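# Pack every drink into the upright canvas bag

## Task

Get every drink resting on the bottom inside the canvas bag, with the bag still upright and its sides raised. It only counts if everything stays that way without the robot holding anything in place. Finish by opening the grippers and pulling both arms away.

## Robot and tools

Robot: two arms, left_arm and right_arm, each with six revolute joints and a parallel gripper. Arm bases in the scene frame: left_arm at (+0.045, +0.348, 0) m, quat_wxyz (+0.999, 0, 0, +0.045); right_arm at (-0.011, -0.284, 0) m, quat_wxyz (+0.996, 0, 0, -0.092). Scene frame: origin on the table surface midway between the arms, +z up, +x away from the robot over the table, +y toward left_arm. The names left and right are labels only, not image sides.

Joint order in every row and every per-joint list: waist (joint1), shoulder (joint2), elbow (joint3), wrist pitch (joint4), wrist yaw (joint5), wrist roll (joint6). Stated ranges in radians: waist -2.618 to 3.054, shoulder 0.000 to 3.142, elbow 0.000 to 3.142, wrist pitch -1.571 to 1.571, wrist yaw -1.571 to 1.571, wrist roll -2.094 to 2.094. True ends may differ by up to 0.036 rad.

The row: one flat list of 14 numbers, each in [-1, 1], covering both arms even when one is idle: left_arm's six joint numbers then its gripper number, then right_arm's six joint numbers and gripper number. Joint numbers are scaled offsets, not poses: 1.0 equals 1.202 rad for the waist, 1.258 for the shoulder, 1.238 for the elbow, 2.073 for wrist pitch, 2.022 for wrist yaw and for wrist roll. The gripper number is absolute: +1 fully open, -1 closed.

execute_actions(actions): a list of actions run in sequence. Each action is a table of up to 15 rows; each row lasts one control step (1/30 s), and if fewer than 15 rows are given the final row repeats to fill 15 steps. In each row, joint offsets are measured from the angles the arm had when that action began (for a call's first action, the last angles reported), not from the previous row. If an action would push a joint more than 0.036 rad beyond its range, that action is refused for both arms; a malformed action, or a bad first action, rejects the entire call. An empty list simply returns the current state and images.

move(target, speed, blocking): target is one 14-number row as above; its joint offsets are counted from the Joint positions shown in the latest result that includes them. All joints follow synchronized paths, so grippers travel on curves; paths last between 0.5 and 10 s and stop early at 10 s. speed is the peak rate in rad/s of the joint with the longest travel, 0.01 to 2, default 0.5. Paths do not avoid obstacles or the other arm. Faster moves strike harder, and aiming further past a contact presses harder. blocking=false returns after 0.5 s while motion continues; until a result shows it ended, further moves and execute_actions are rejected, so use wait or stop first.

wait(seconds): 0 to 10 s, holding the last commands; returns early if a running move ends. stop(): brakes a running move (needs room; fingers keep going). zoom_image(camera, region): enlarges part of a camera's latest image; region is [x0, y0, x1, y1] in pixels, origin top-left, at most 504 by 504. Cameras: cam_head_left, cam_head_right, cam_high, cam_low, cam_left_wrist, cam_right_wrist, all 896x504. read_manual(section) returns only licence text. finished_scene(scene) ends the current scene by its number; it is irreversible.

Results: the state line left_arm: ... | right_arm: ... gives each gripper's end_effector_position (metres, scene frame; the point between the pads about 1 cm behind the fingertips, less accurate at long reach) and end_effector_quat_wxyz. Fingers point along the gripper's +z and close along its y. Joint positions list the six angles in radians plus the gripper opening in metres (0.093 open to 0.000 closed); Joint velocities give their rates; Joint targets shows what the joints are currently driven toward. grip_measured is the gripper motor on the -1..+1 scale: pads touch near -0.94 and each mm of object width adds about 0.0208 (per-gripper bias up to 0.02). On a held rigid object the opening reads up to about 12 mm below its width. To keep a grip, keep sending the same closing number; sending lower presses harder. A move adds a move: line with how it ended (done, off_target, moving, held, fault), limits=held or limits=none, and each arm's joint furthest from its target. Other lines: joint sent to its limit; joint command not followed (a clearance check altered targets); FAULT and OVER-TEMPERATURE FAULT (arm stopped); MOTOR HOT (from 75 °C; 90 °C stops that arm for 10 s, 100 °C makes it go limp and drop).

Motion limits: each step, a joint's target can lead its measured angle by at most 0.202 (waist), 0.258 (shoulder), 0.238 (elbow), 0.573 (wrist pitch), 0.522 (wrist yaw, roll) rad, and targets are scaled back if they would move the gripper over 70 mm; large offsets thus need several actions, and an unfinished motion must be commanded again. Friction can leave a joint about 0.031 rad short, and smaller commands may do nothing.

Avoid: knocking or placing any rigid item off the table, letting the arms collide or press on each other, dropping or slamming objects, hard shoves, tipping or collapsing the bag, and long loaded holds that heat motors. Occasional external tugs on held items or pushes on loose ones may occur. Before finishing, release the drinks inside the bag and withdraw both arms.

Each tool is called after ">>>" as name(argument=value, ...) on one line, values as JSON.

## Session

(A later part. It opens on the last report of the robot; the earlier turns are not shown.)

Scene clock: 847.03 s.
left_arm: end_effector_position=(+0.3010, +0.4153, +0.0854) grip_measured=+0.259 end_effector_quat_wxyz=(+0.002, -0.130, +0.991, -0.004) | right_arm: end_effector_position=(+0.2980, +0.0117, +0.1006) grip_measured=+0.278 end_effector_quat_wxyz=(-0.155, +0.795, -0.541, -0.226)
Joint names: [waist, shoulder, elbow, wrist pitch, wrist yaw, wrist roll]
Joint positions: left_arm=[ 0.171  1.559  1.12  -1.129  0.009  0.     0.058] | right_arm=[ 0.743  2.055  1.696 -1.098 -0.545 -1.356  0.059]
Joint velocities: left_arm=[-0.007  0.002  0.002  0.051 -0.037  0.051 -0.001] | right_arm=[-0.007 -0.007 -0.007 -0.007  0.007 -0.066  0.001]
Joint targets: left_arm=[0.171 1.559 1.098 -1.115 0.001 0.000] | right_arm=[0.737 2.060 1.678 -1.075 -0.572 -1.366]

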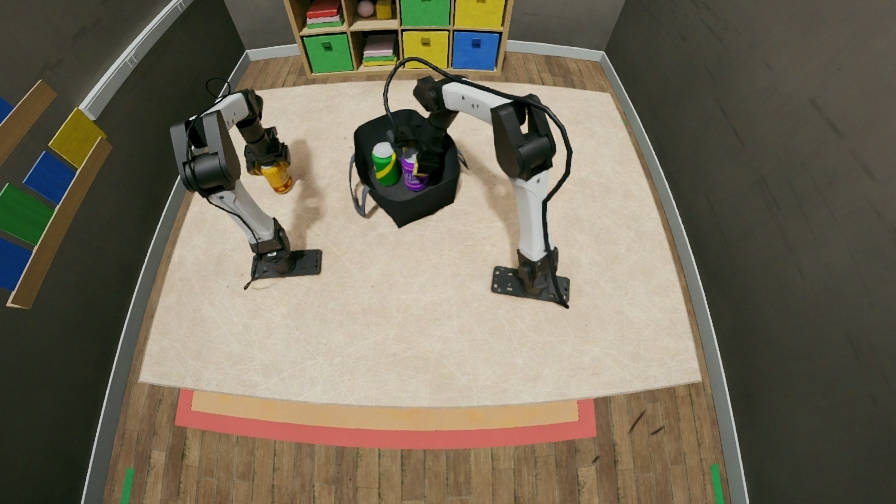

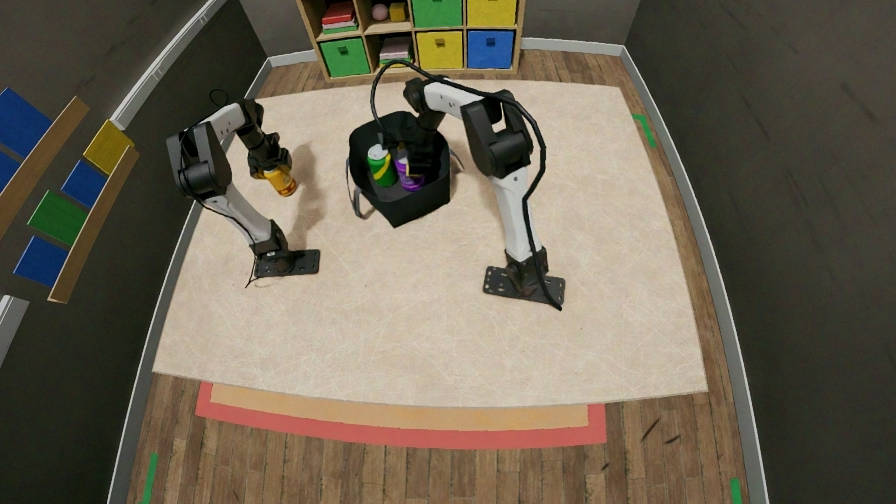

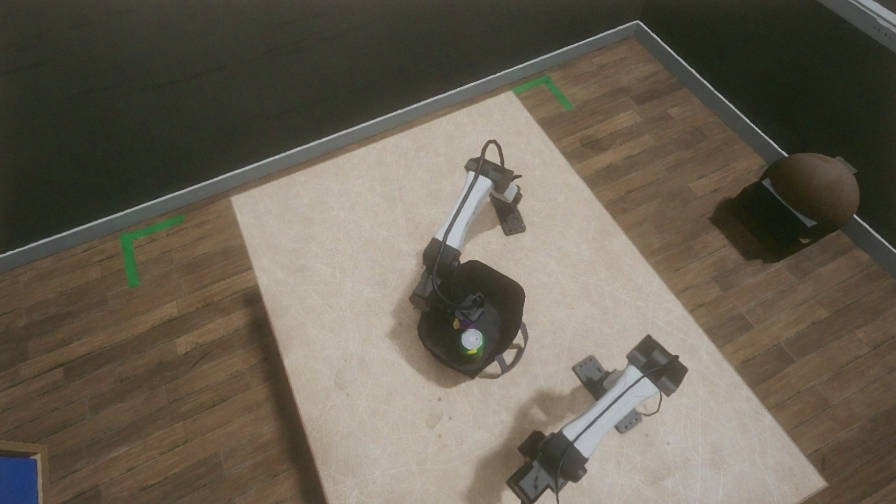

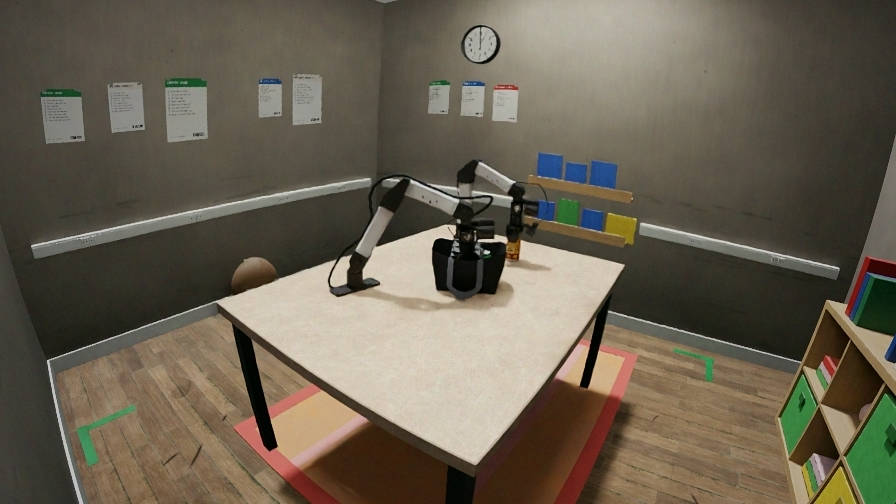

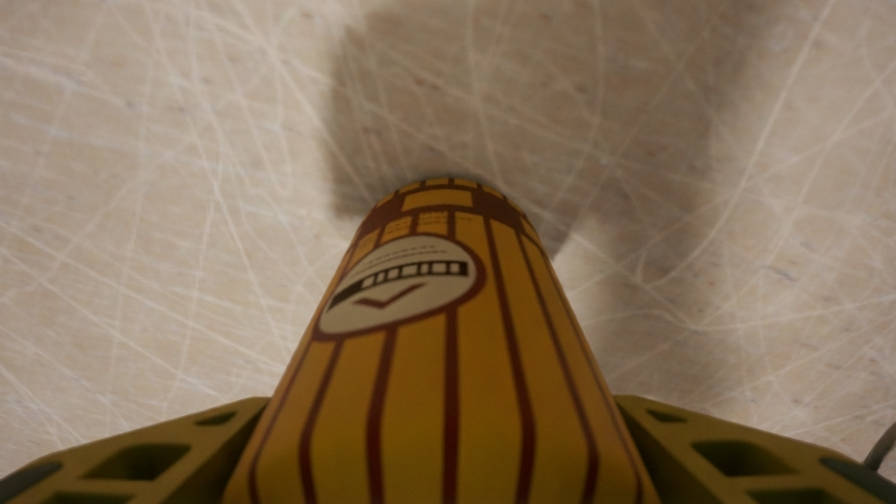

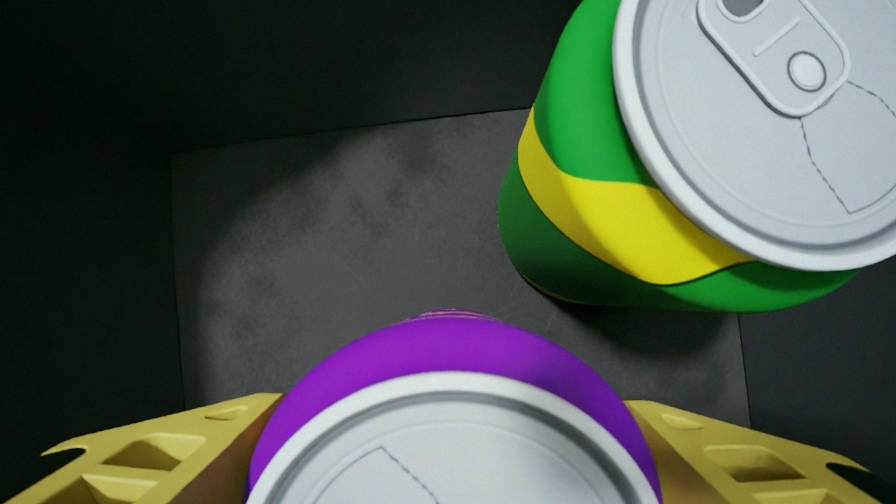

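>>> move(target=[-0.3918,0.0763,0.7068,-0.2031,-0.004,0,0.18, -0.0416,-0.0477,0.2859,-0.1650,0,0,0.85], speed=0.65)

Scene clock: 969.10 s.
left_arm: end_effector_position=(+0.3692, +0.2794, +0.2789) grip_measured=+0.259 end_effector_quat_wxyz=(+0.157, +0.102, +0.982, -0.020) | right_arm: end_effector_position=(+0.3054, -0.0048, +0.2084) grip_measured=+0.849 end_effector_quat_wxyz=(-0.191, +0.787, -0.549, -0.208)
Joint names: [waist, shoulder, elbow, wrist pitch, wrist yaw, wrist roll]
Joint positions: left_arm=[-0.296  1.651  1.964 -1.565  0.008  0.     0.058] | right_arm=[ 0.7    1.998  2.034 -1.42  -0.544 -1.356  0.086]
Joint velocities: left_arm=[-0.002  0.007  0.002 -0.022 -0.037 -0.066  0.001] | right_arm=[-0.022 -0.002  0.007 -0.066 -0.051 -0.11   0.001]
Joint targets: left_arm=[-0.300 1.655 1.995 -1.550 0.001 0.000] | right_arm=[0.693 1.995 2.050 -1.439 -0.545 -1.356]
move: off_target (left_arm); limits=none; left_arm: farthest joint: the elbow, 0.031 radians from its target (0.875 radians at the start); right_arm: farthest joint: the wrist pitch, 0.020 radians from its target (0.347 radians at the start)

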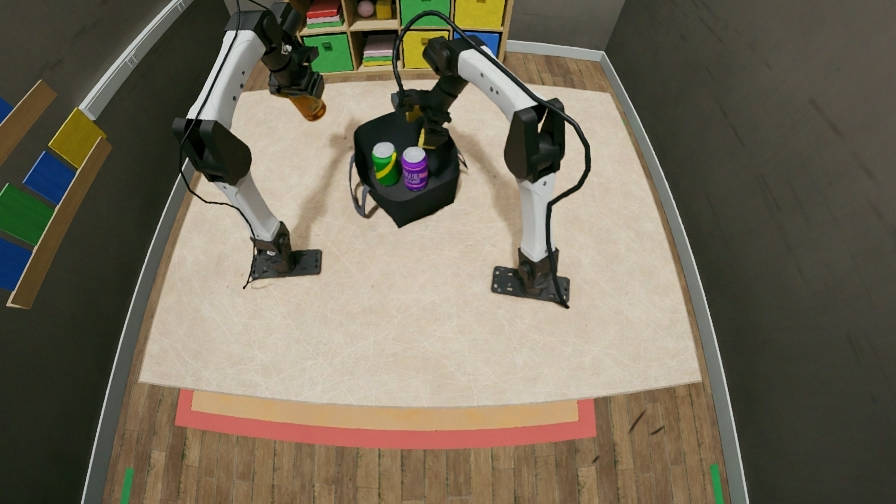

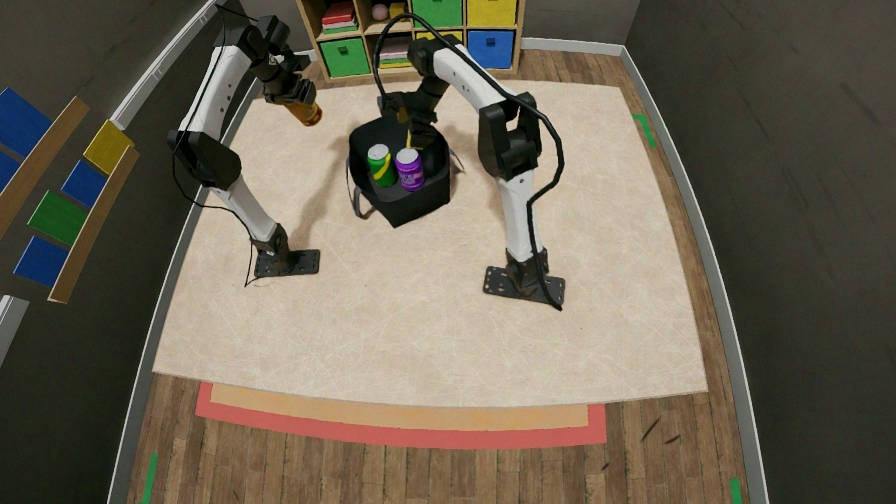

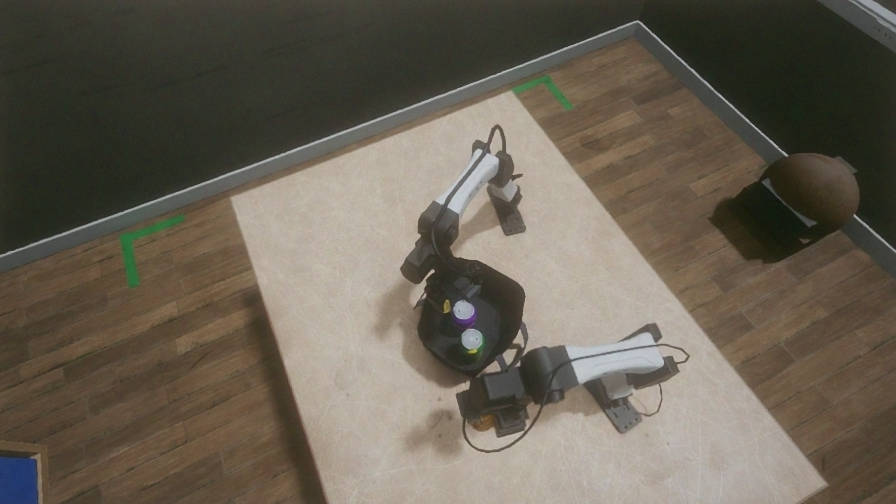

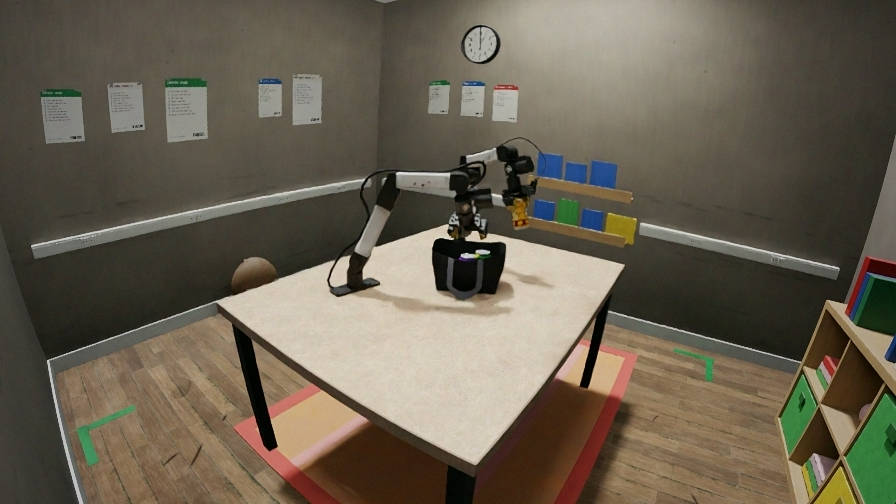

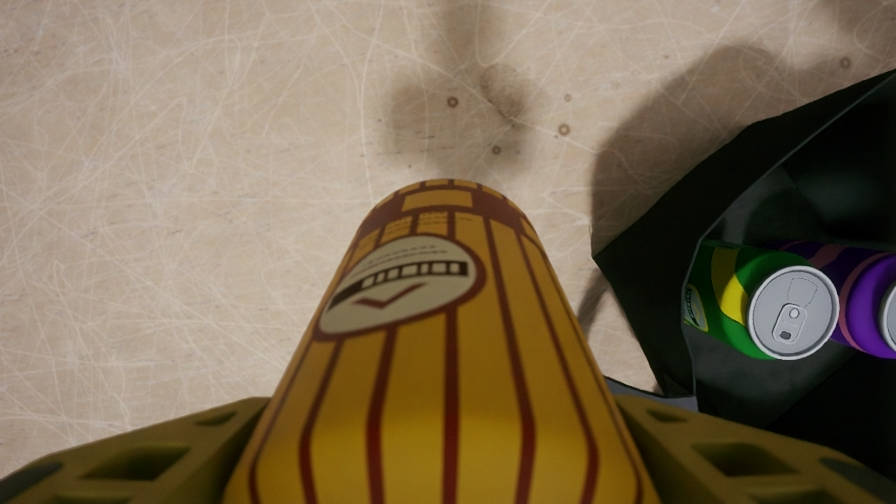

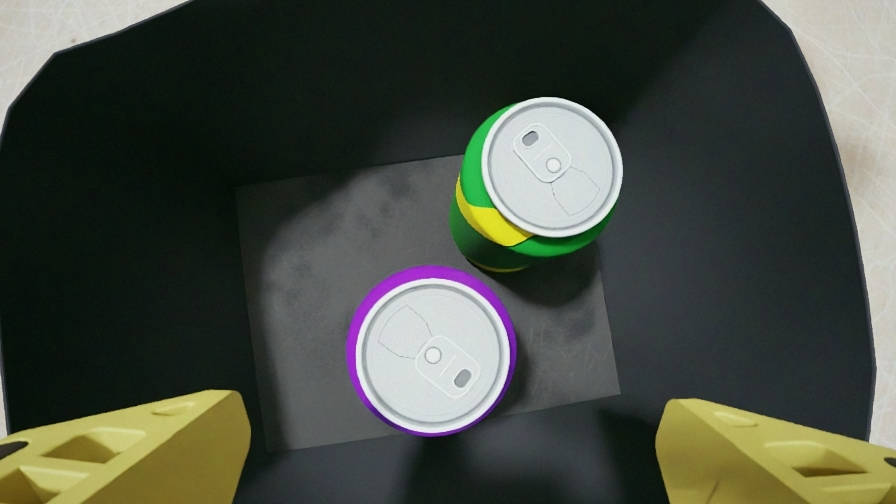

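>>> move(target=[-0.7030,0.0032,0.025,0.0072,-0.0035,0,0.18, -0.6656,-0.3959,-0.3506,0,0.269,0,0.85], speed=0.75)

Scene clock: 1007.27 s.
left_arm: end_effector_position=(+0.2077, +0.0621, +0.2781) grip_measured=+0.259 end_effector_quat_wxyz=(+0.131, +0.495, +0.855, -0.080) | right_arm: end_effector_position=(+0.2834, -0.3671, +0.2335) grip_measured=+0.849 end_effector_quat_wxyz=(+0.099, -0.507, +0.850, -0.098)
Joint names: [waist, shoulder, elbow, wrist pitch, wrist yaw, wrist roll]
Joint positions: left_arm=[-1.139  1.651  1.964 -1.575  0.007  0.     0.058] | right_arm=[-0.097  1.506  1.629 -1.414 -0.01  -1.356  0.086]
Joint velocities: left_arm=[ 0.002  0.012 -0.012 -0.037 -0.007 -0.037  0.   ] | right_arm=[-0.002 -0.012  0.022  0.037  0.066  0.066 -0.   ]
Joint targets: left_arm=[-1.140 1.655 1.995 -1.550 0.001 0.000] | right_arm=[-0.100 1.500 1.600 -1.420 -0.000 -1.356]
move: off_target (left_arm, right_arm); limits=none; left_arm: farthest joint: the elbow, 0.031 radians from its target (0.031 radians at the start); right_arm: farthest joint: the elbow, 0.029 radians from its target (0.434 radians at the start)

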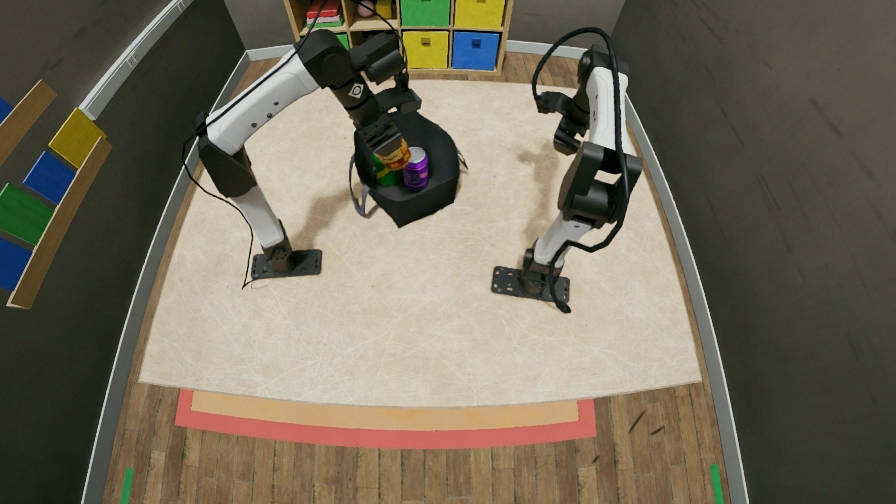

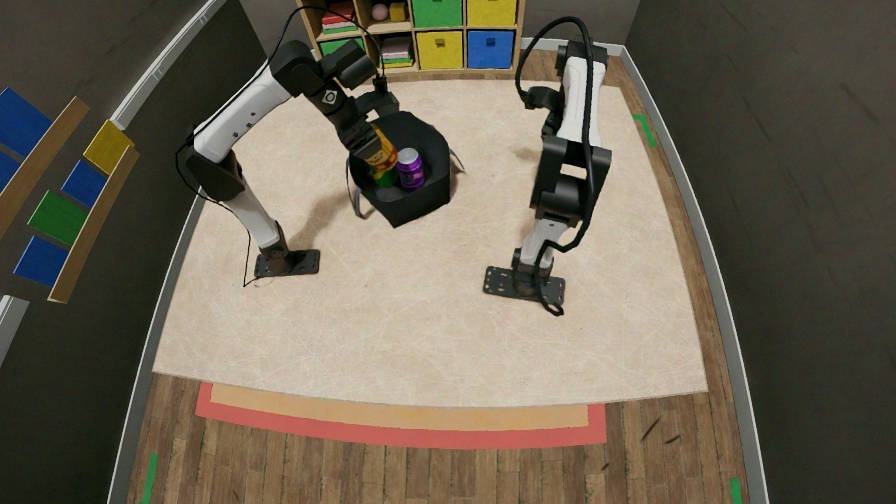

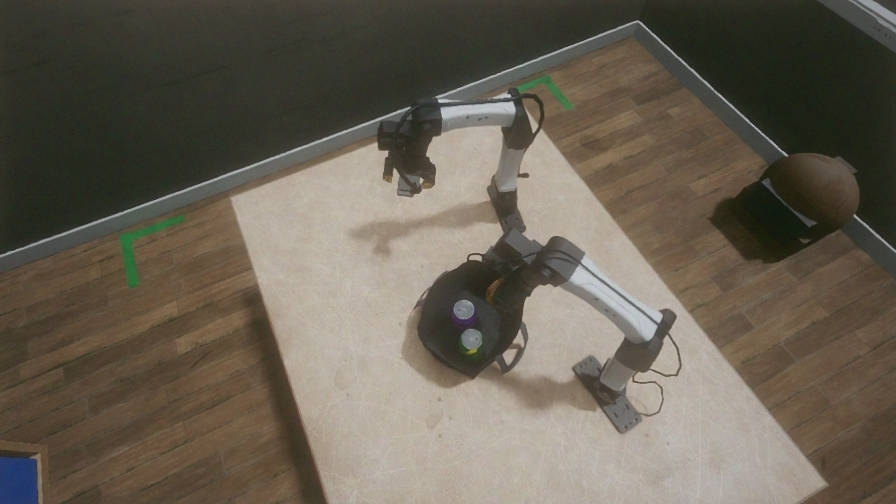

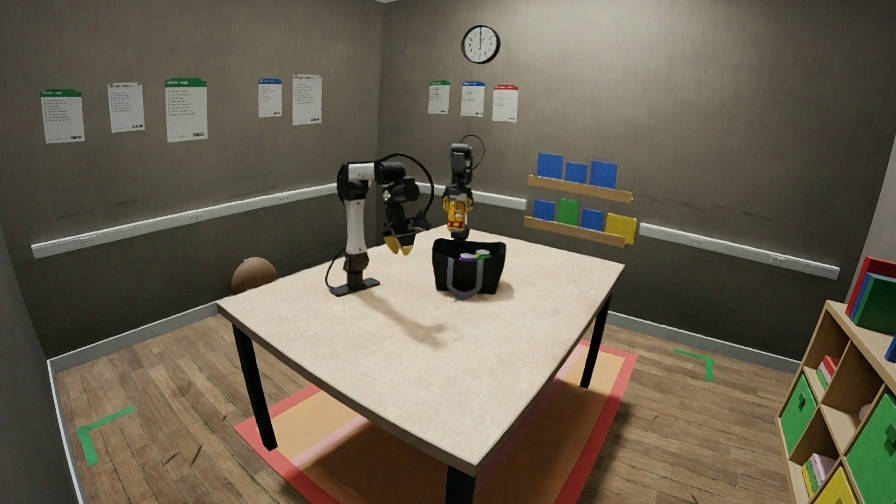

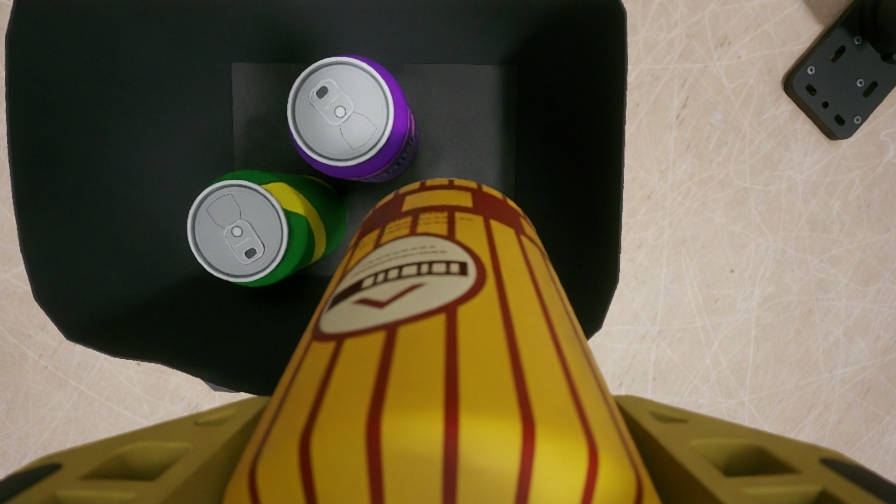

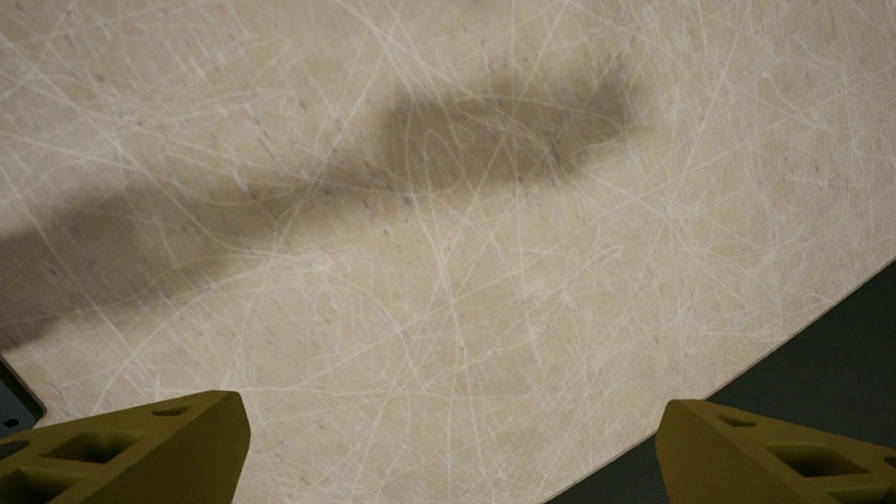

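>>> move(target=[0,0.2083,-0.3166,0.1780,-0.003,0,0.18, 0,0,0,0,0,0,0.85], speed=0.4)

Scene clock: 1031.77 s.
left_arm: end_effector_position=(+0.2242, +0.0335, +0.0908) grip_measured=+0.259 end_effector_quat_wxyz=(-0.002, +0.501, +0.865, -0.003) | right_arm: end_effector_position=(+0.2834, -0.3672, +0.2335) grip_measured=+0.849 end_effector_quat_wxyz=(+0.099, -0.507, +0.850, -0.098)
Joint names: [waist, shoulder, elbow, wrist pitch, wrist yaw, wrist roll]
Joint positions: left_arm=[-1.139  1.926  1.575 -1.22   0.007  0.     0.058] | right_arm=[-0.097  1.506  1.629 -1.414 -0.01  -1.356  0.086]
Joint velocities: left_arm=[ 0.002  0.012  0.002 -0.022  0.051 -0.037 -0.001] | right_arm=[ 0.012  0.007 -0.017  0.007 -0.037  0.022  0.001]
Joint targets: left_arm=[-1.139 1.914 1.572 -1.206 0.001 0.000] | right_arm=[-0.097 1.506 1.629 -1.414 -0.010 -1.356]
move: done; limits=none; left_arm: farthest joint: the wrist pitch, 0.014 radians from its target (0.369 radians at the start); right_arm: farthest joint: the waist, 0.000 radians from its target (0.000 radians at the start)

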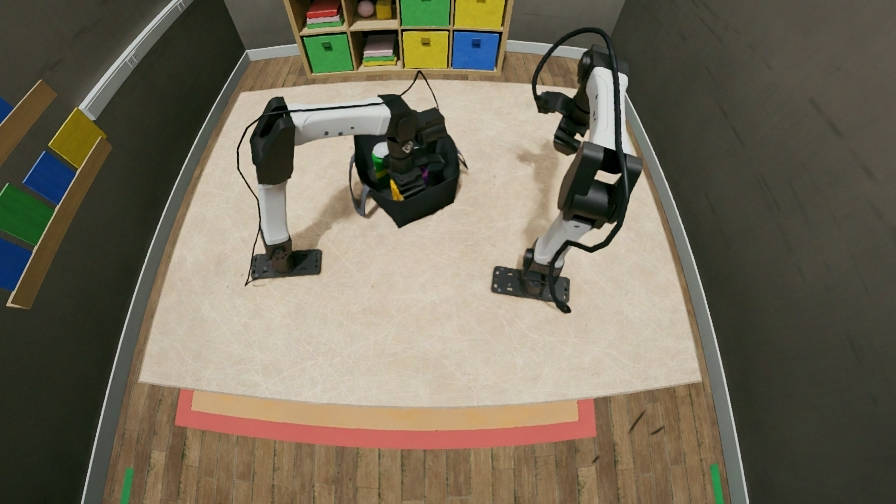

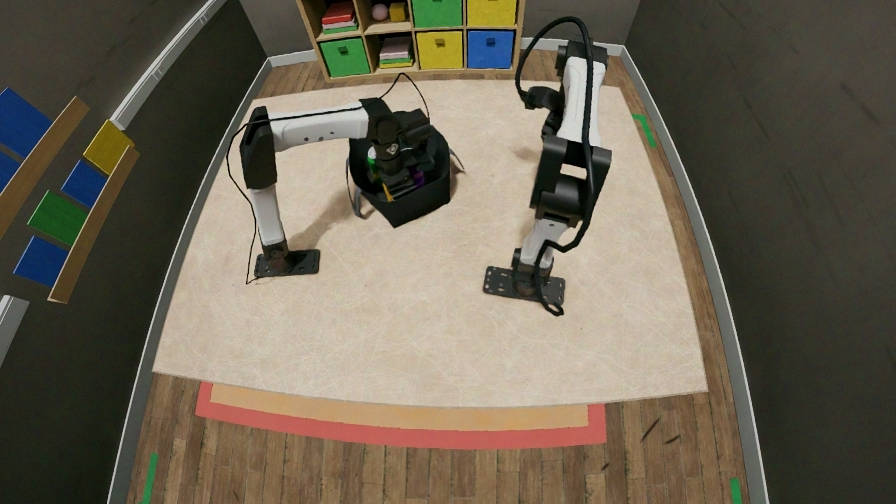

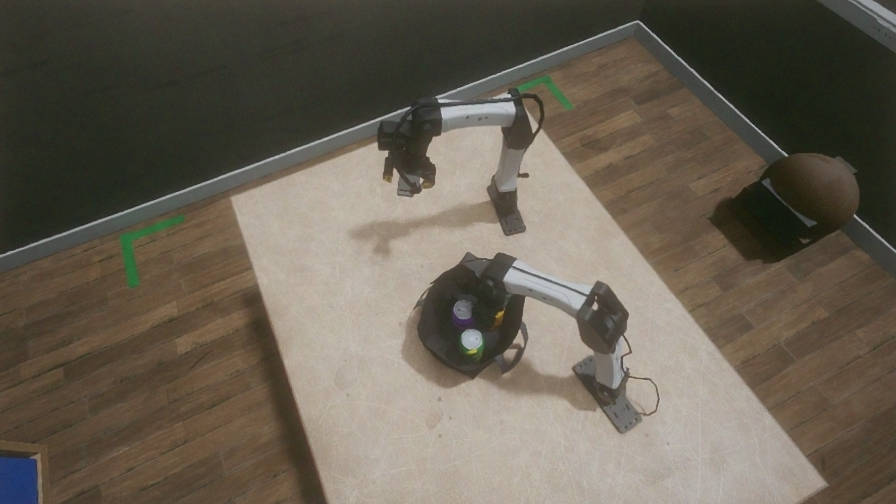

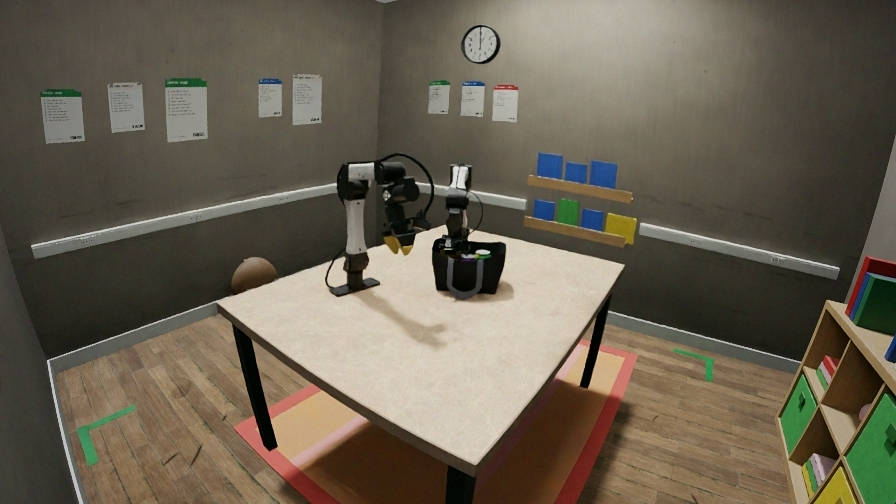

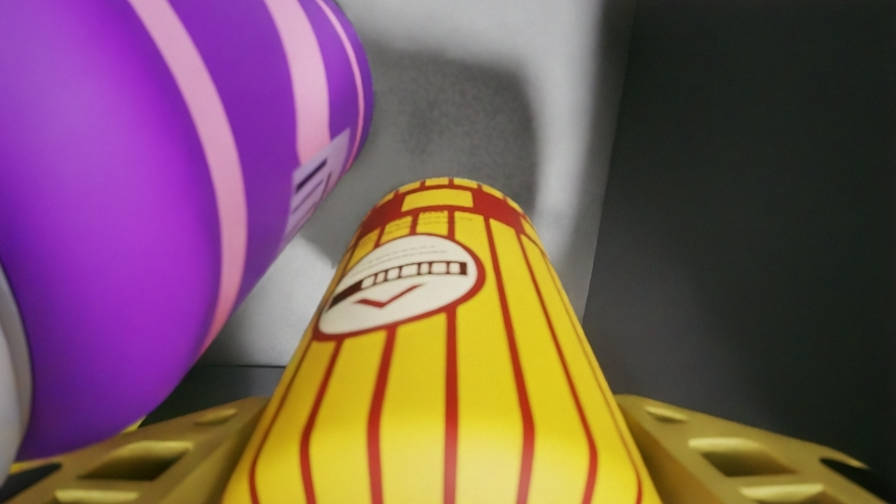

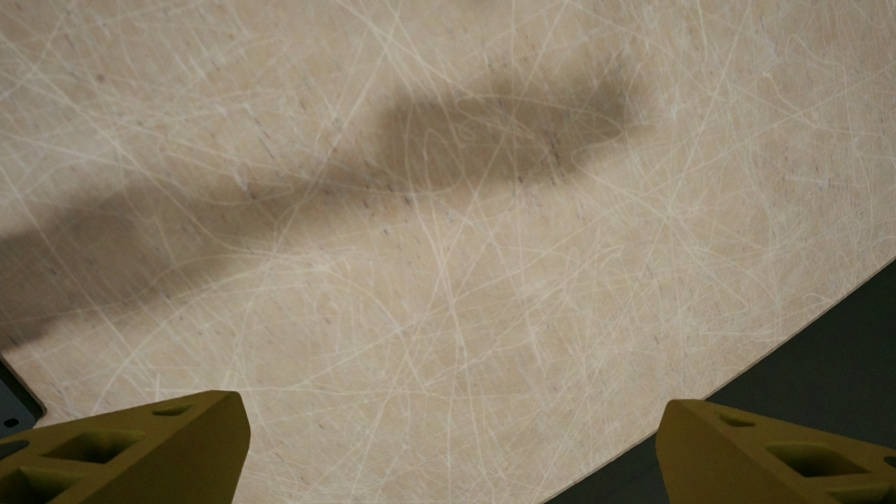

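>>> move(target=[0,-0.8951,-0.3433,-0.0482,0,0,0.68, 0,0,0,0,0,0,0.85], speed=1.0)

Scene clock: 1112.73 s.
left_arm: end_effector_position=(+0.1371, +0.1850, +0.2526) grip_measured=+0.678 end_effector_quat_wxyz=(+0.268, +0.477, +0.822, -0.159) | right_arm: end_effector_position=(+0.2834, -0.3672, +0.2335) grip_measured=+0.849 end_effector_quat_wxyz=(+0.099, -0.507, +0.850, -0.098)
Joint names: [waist, shoulder, elbow, wrist pitch, wrist yaw, wrist roll]
Joint positions: left_arm=[-1.139  0.807  1.174 -1.306  0.007  0.     0.078] | right_arm=[-0.097  1.506  1.629 -1.414 -0.01  -1.356  0.086]
Joint velocities: left_arm=[ 0.002  0.012  0.012  0.11  -0.037 -0.037 -0.001] | right_arm=[-0.012  0.002  0.002 -0.066  0.007  0.037 -0.001]
Joint targets: left_arm=[-1.139 0.800 1.150 -1.320 0.007 0.000] | right_arm=[-0.097 1.506 1.629 -1.414 -0.010 -1.356]
move: off_target (left_arm); limits=none; left_arm: farthest joint: the elbow, 0.024 radians from its target (0.425 radians at the start); right_arm: farthest joint: the waist, 0.000 radians from its target (0.000 radians at the start)

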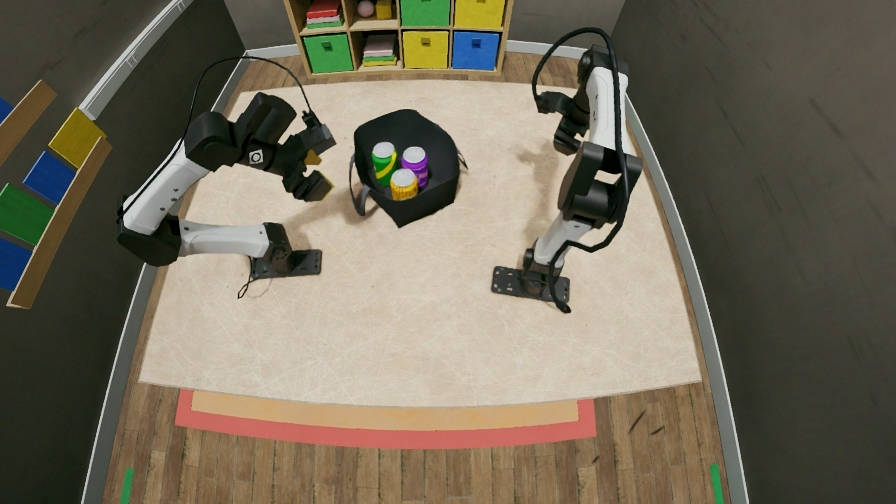

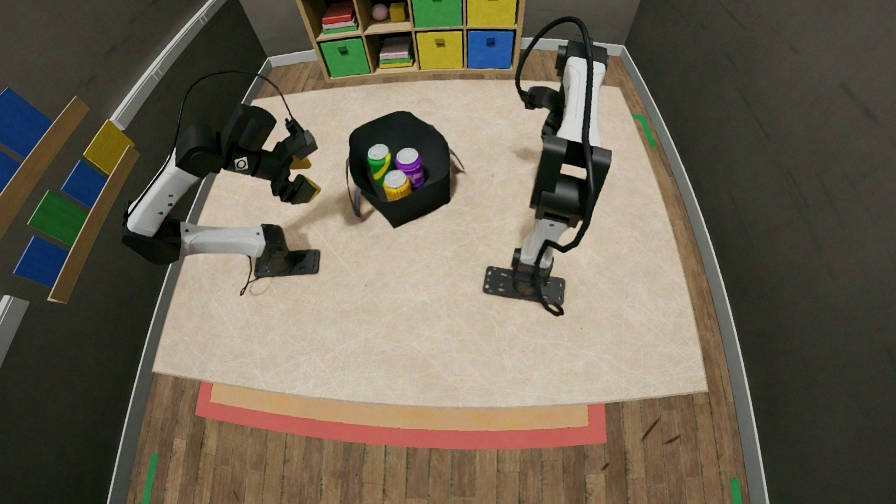

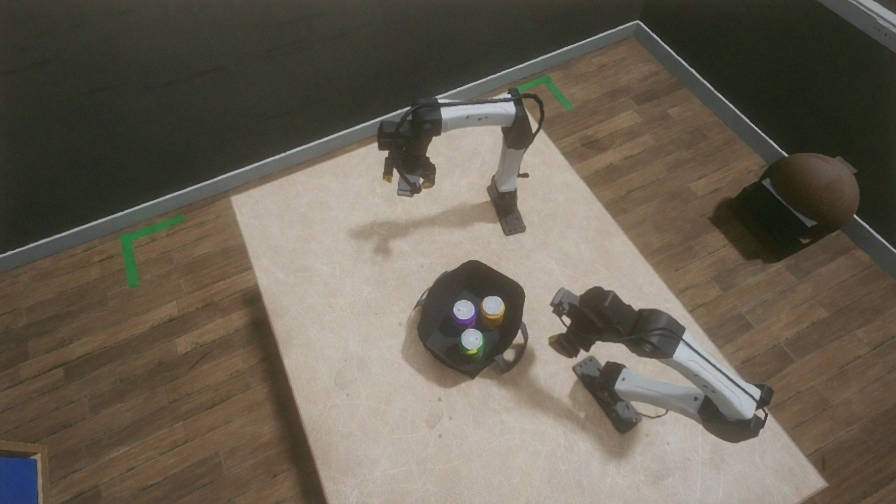

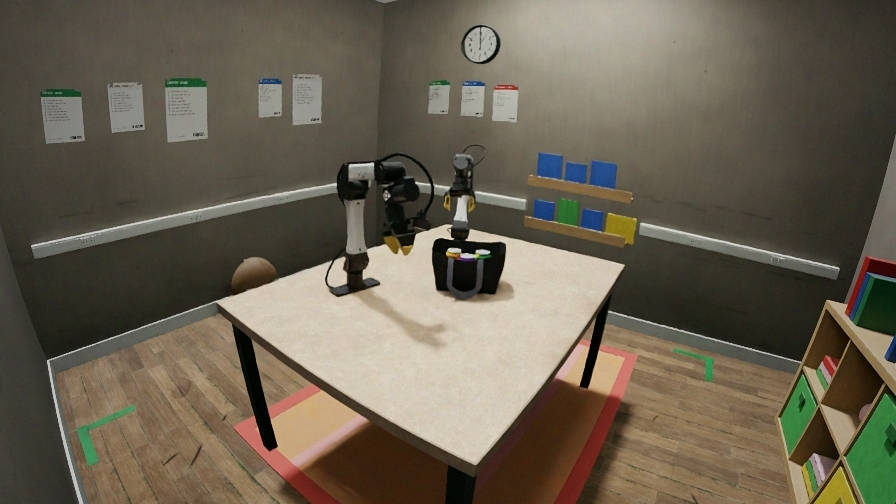

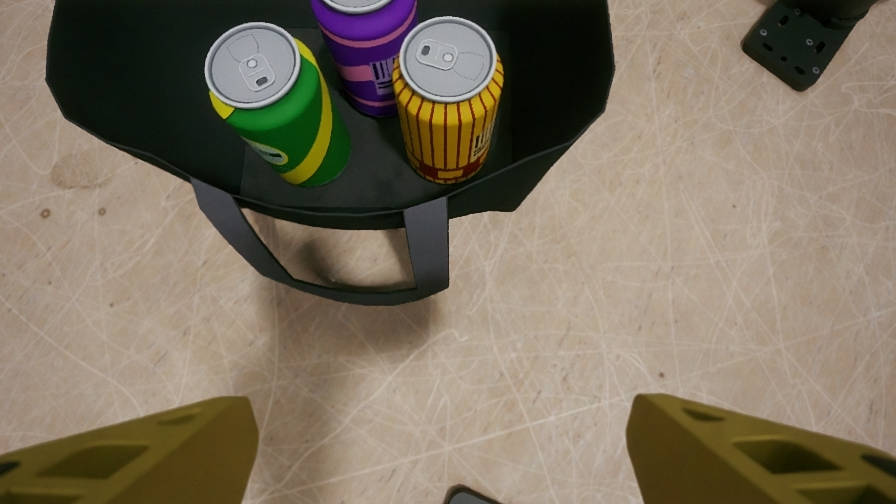

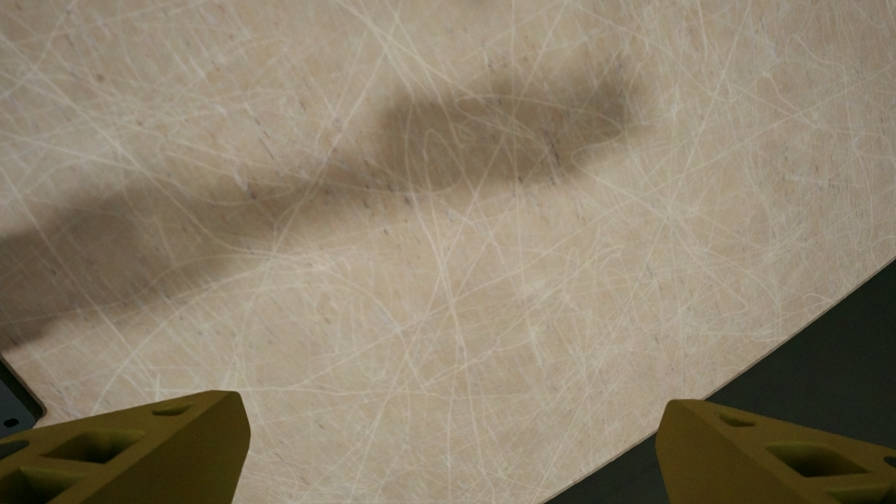

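>>> finished_scene(scene=1)

The scene is finished: the task was done.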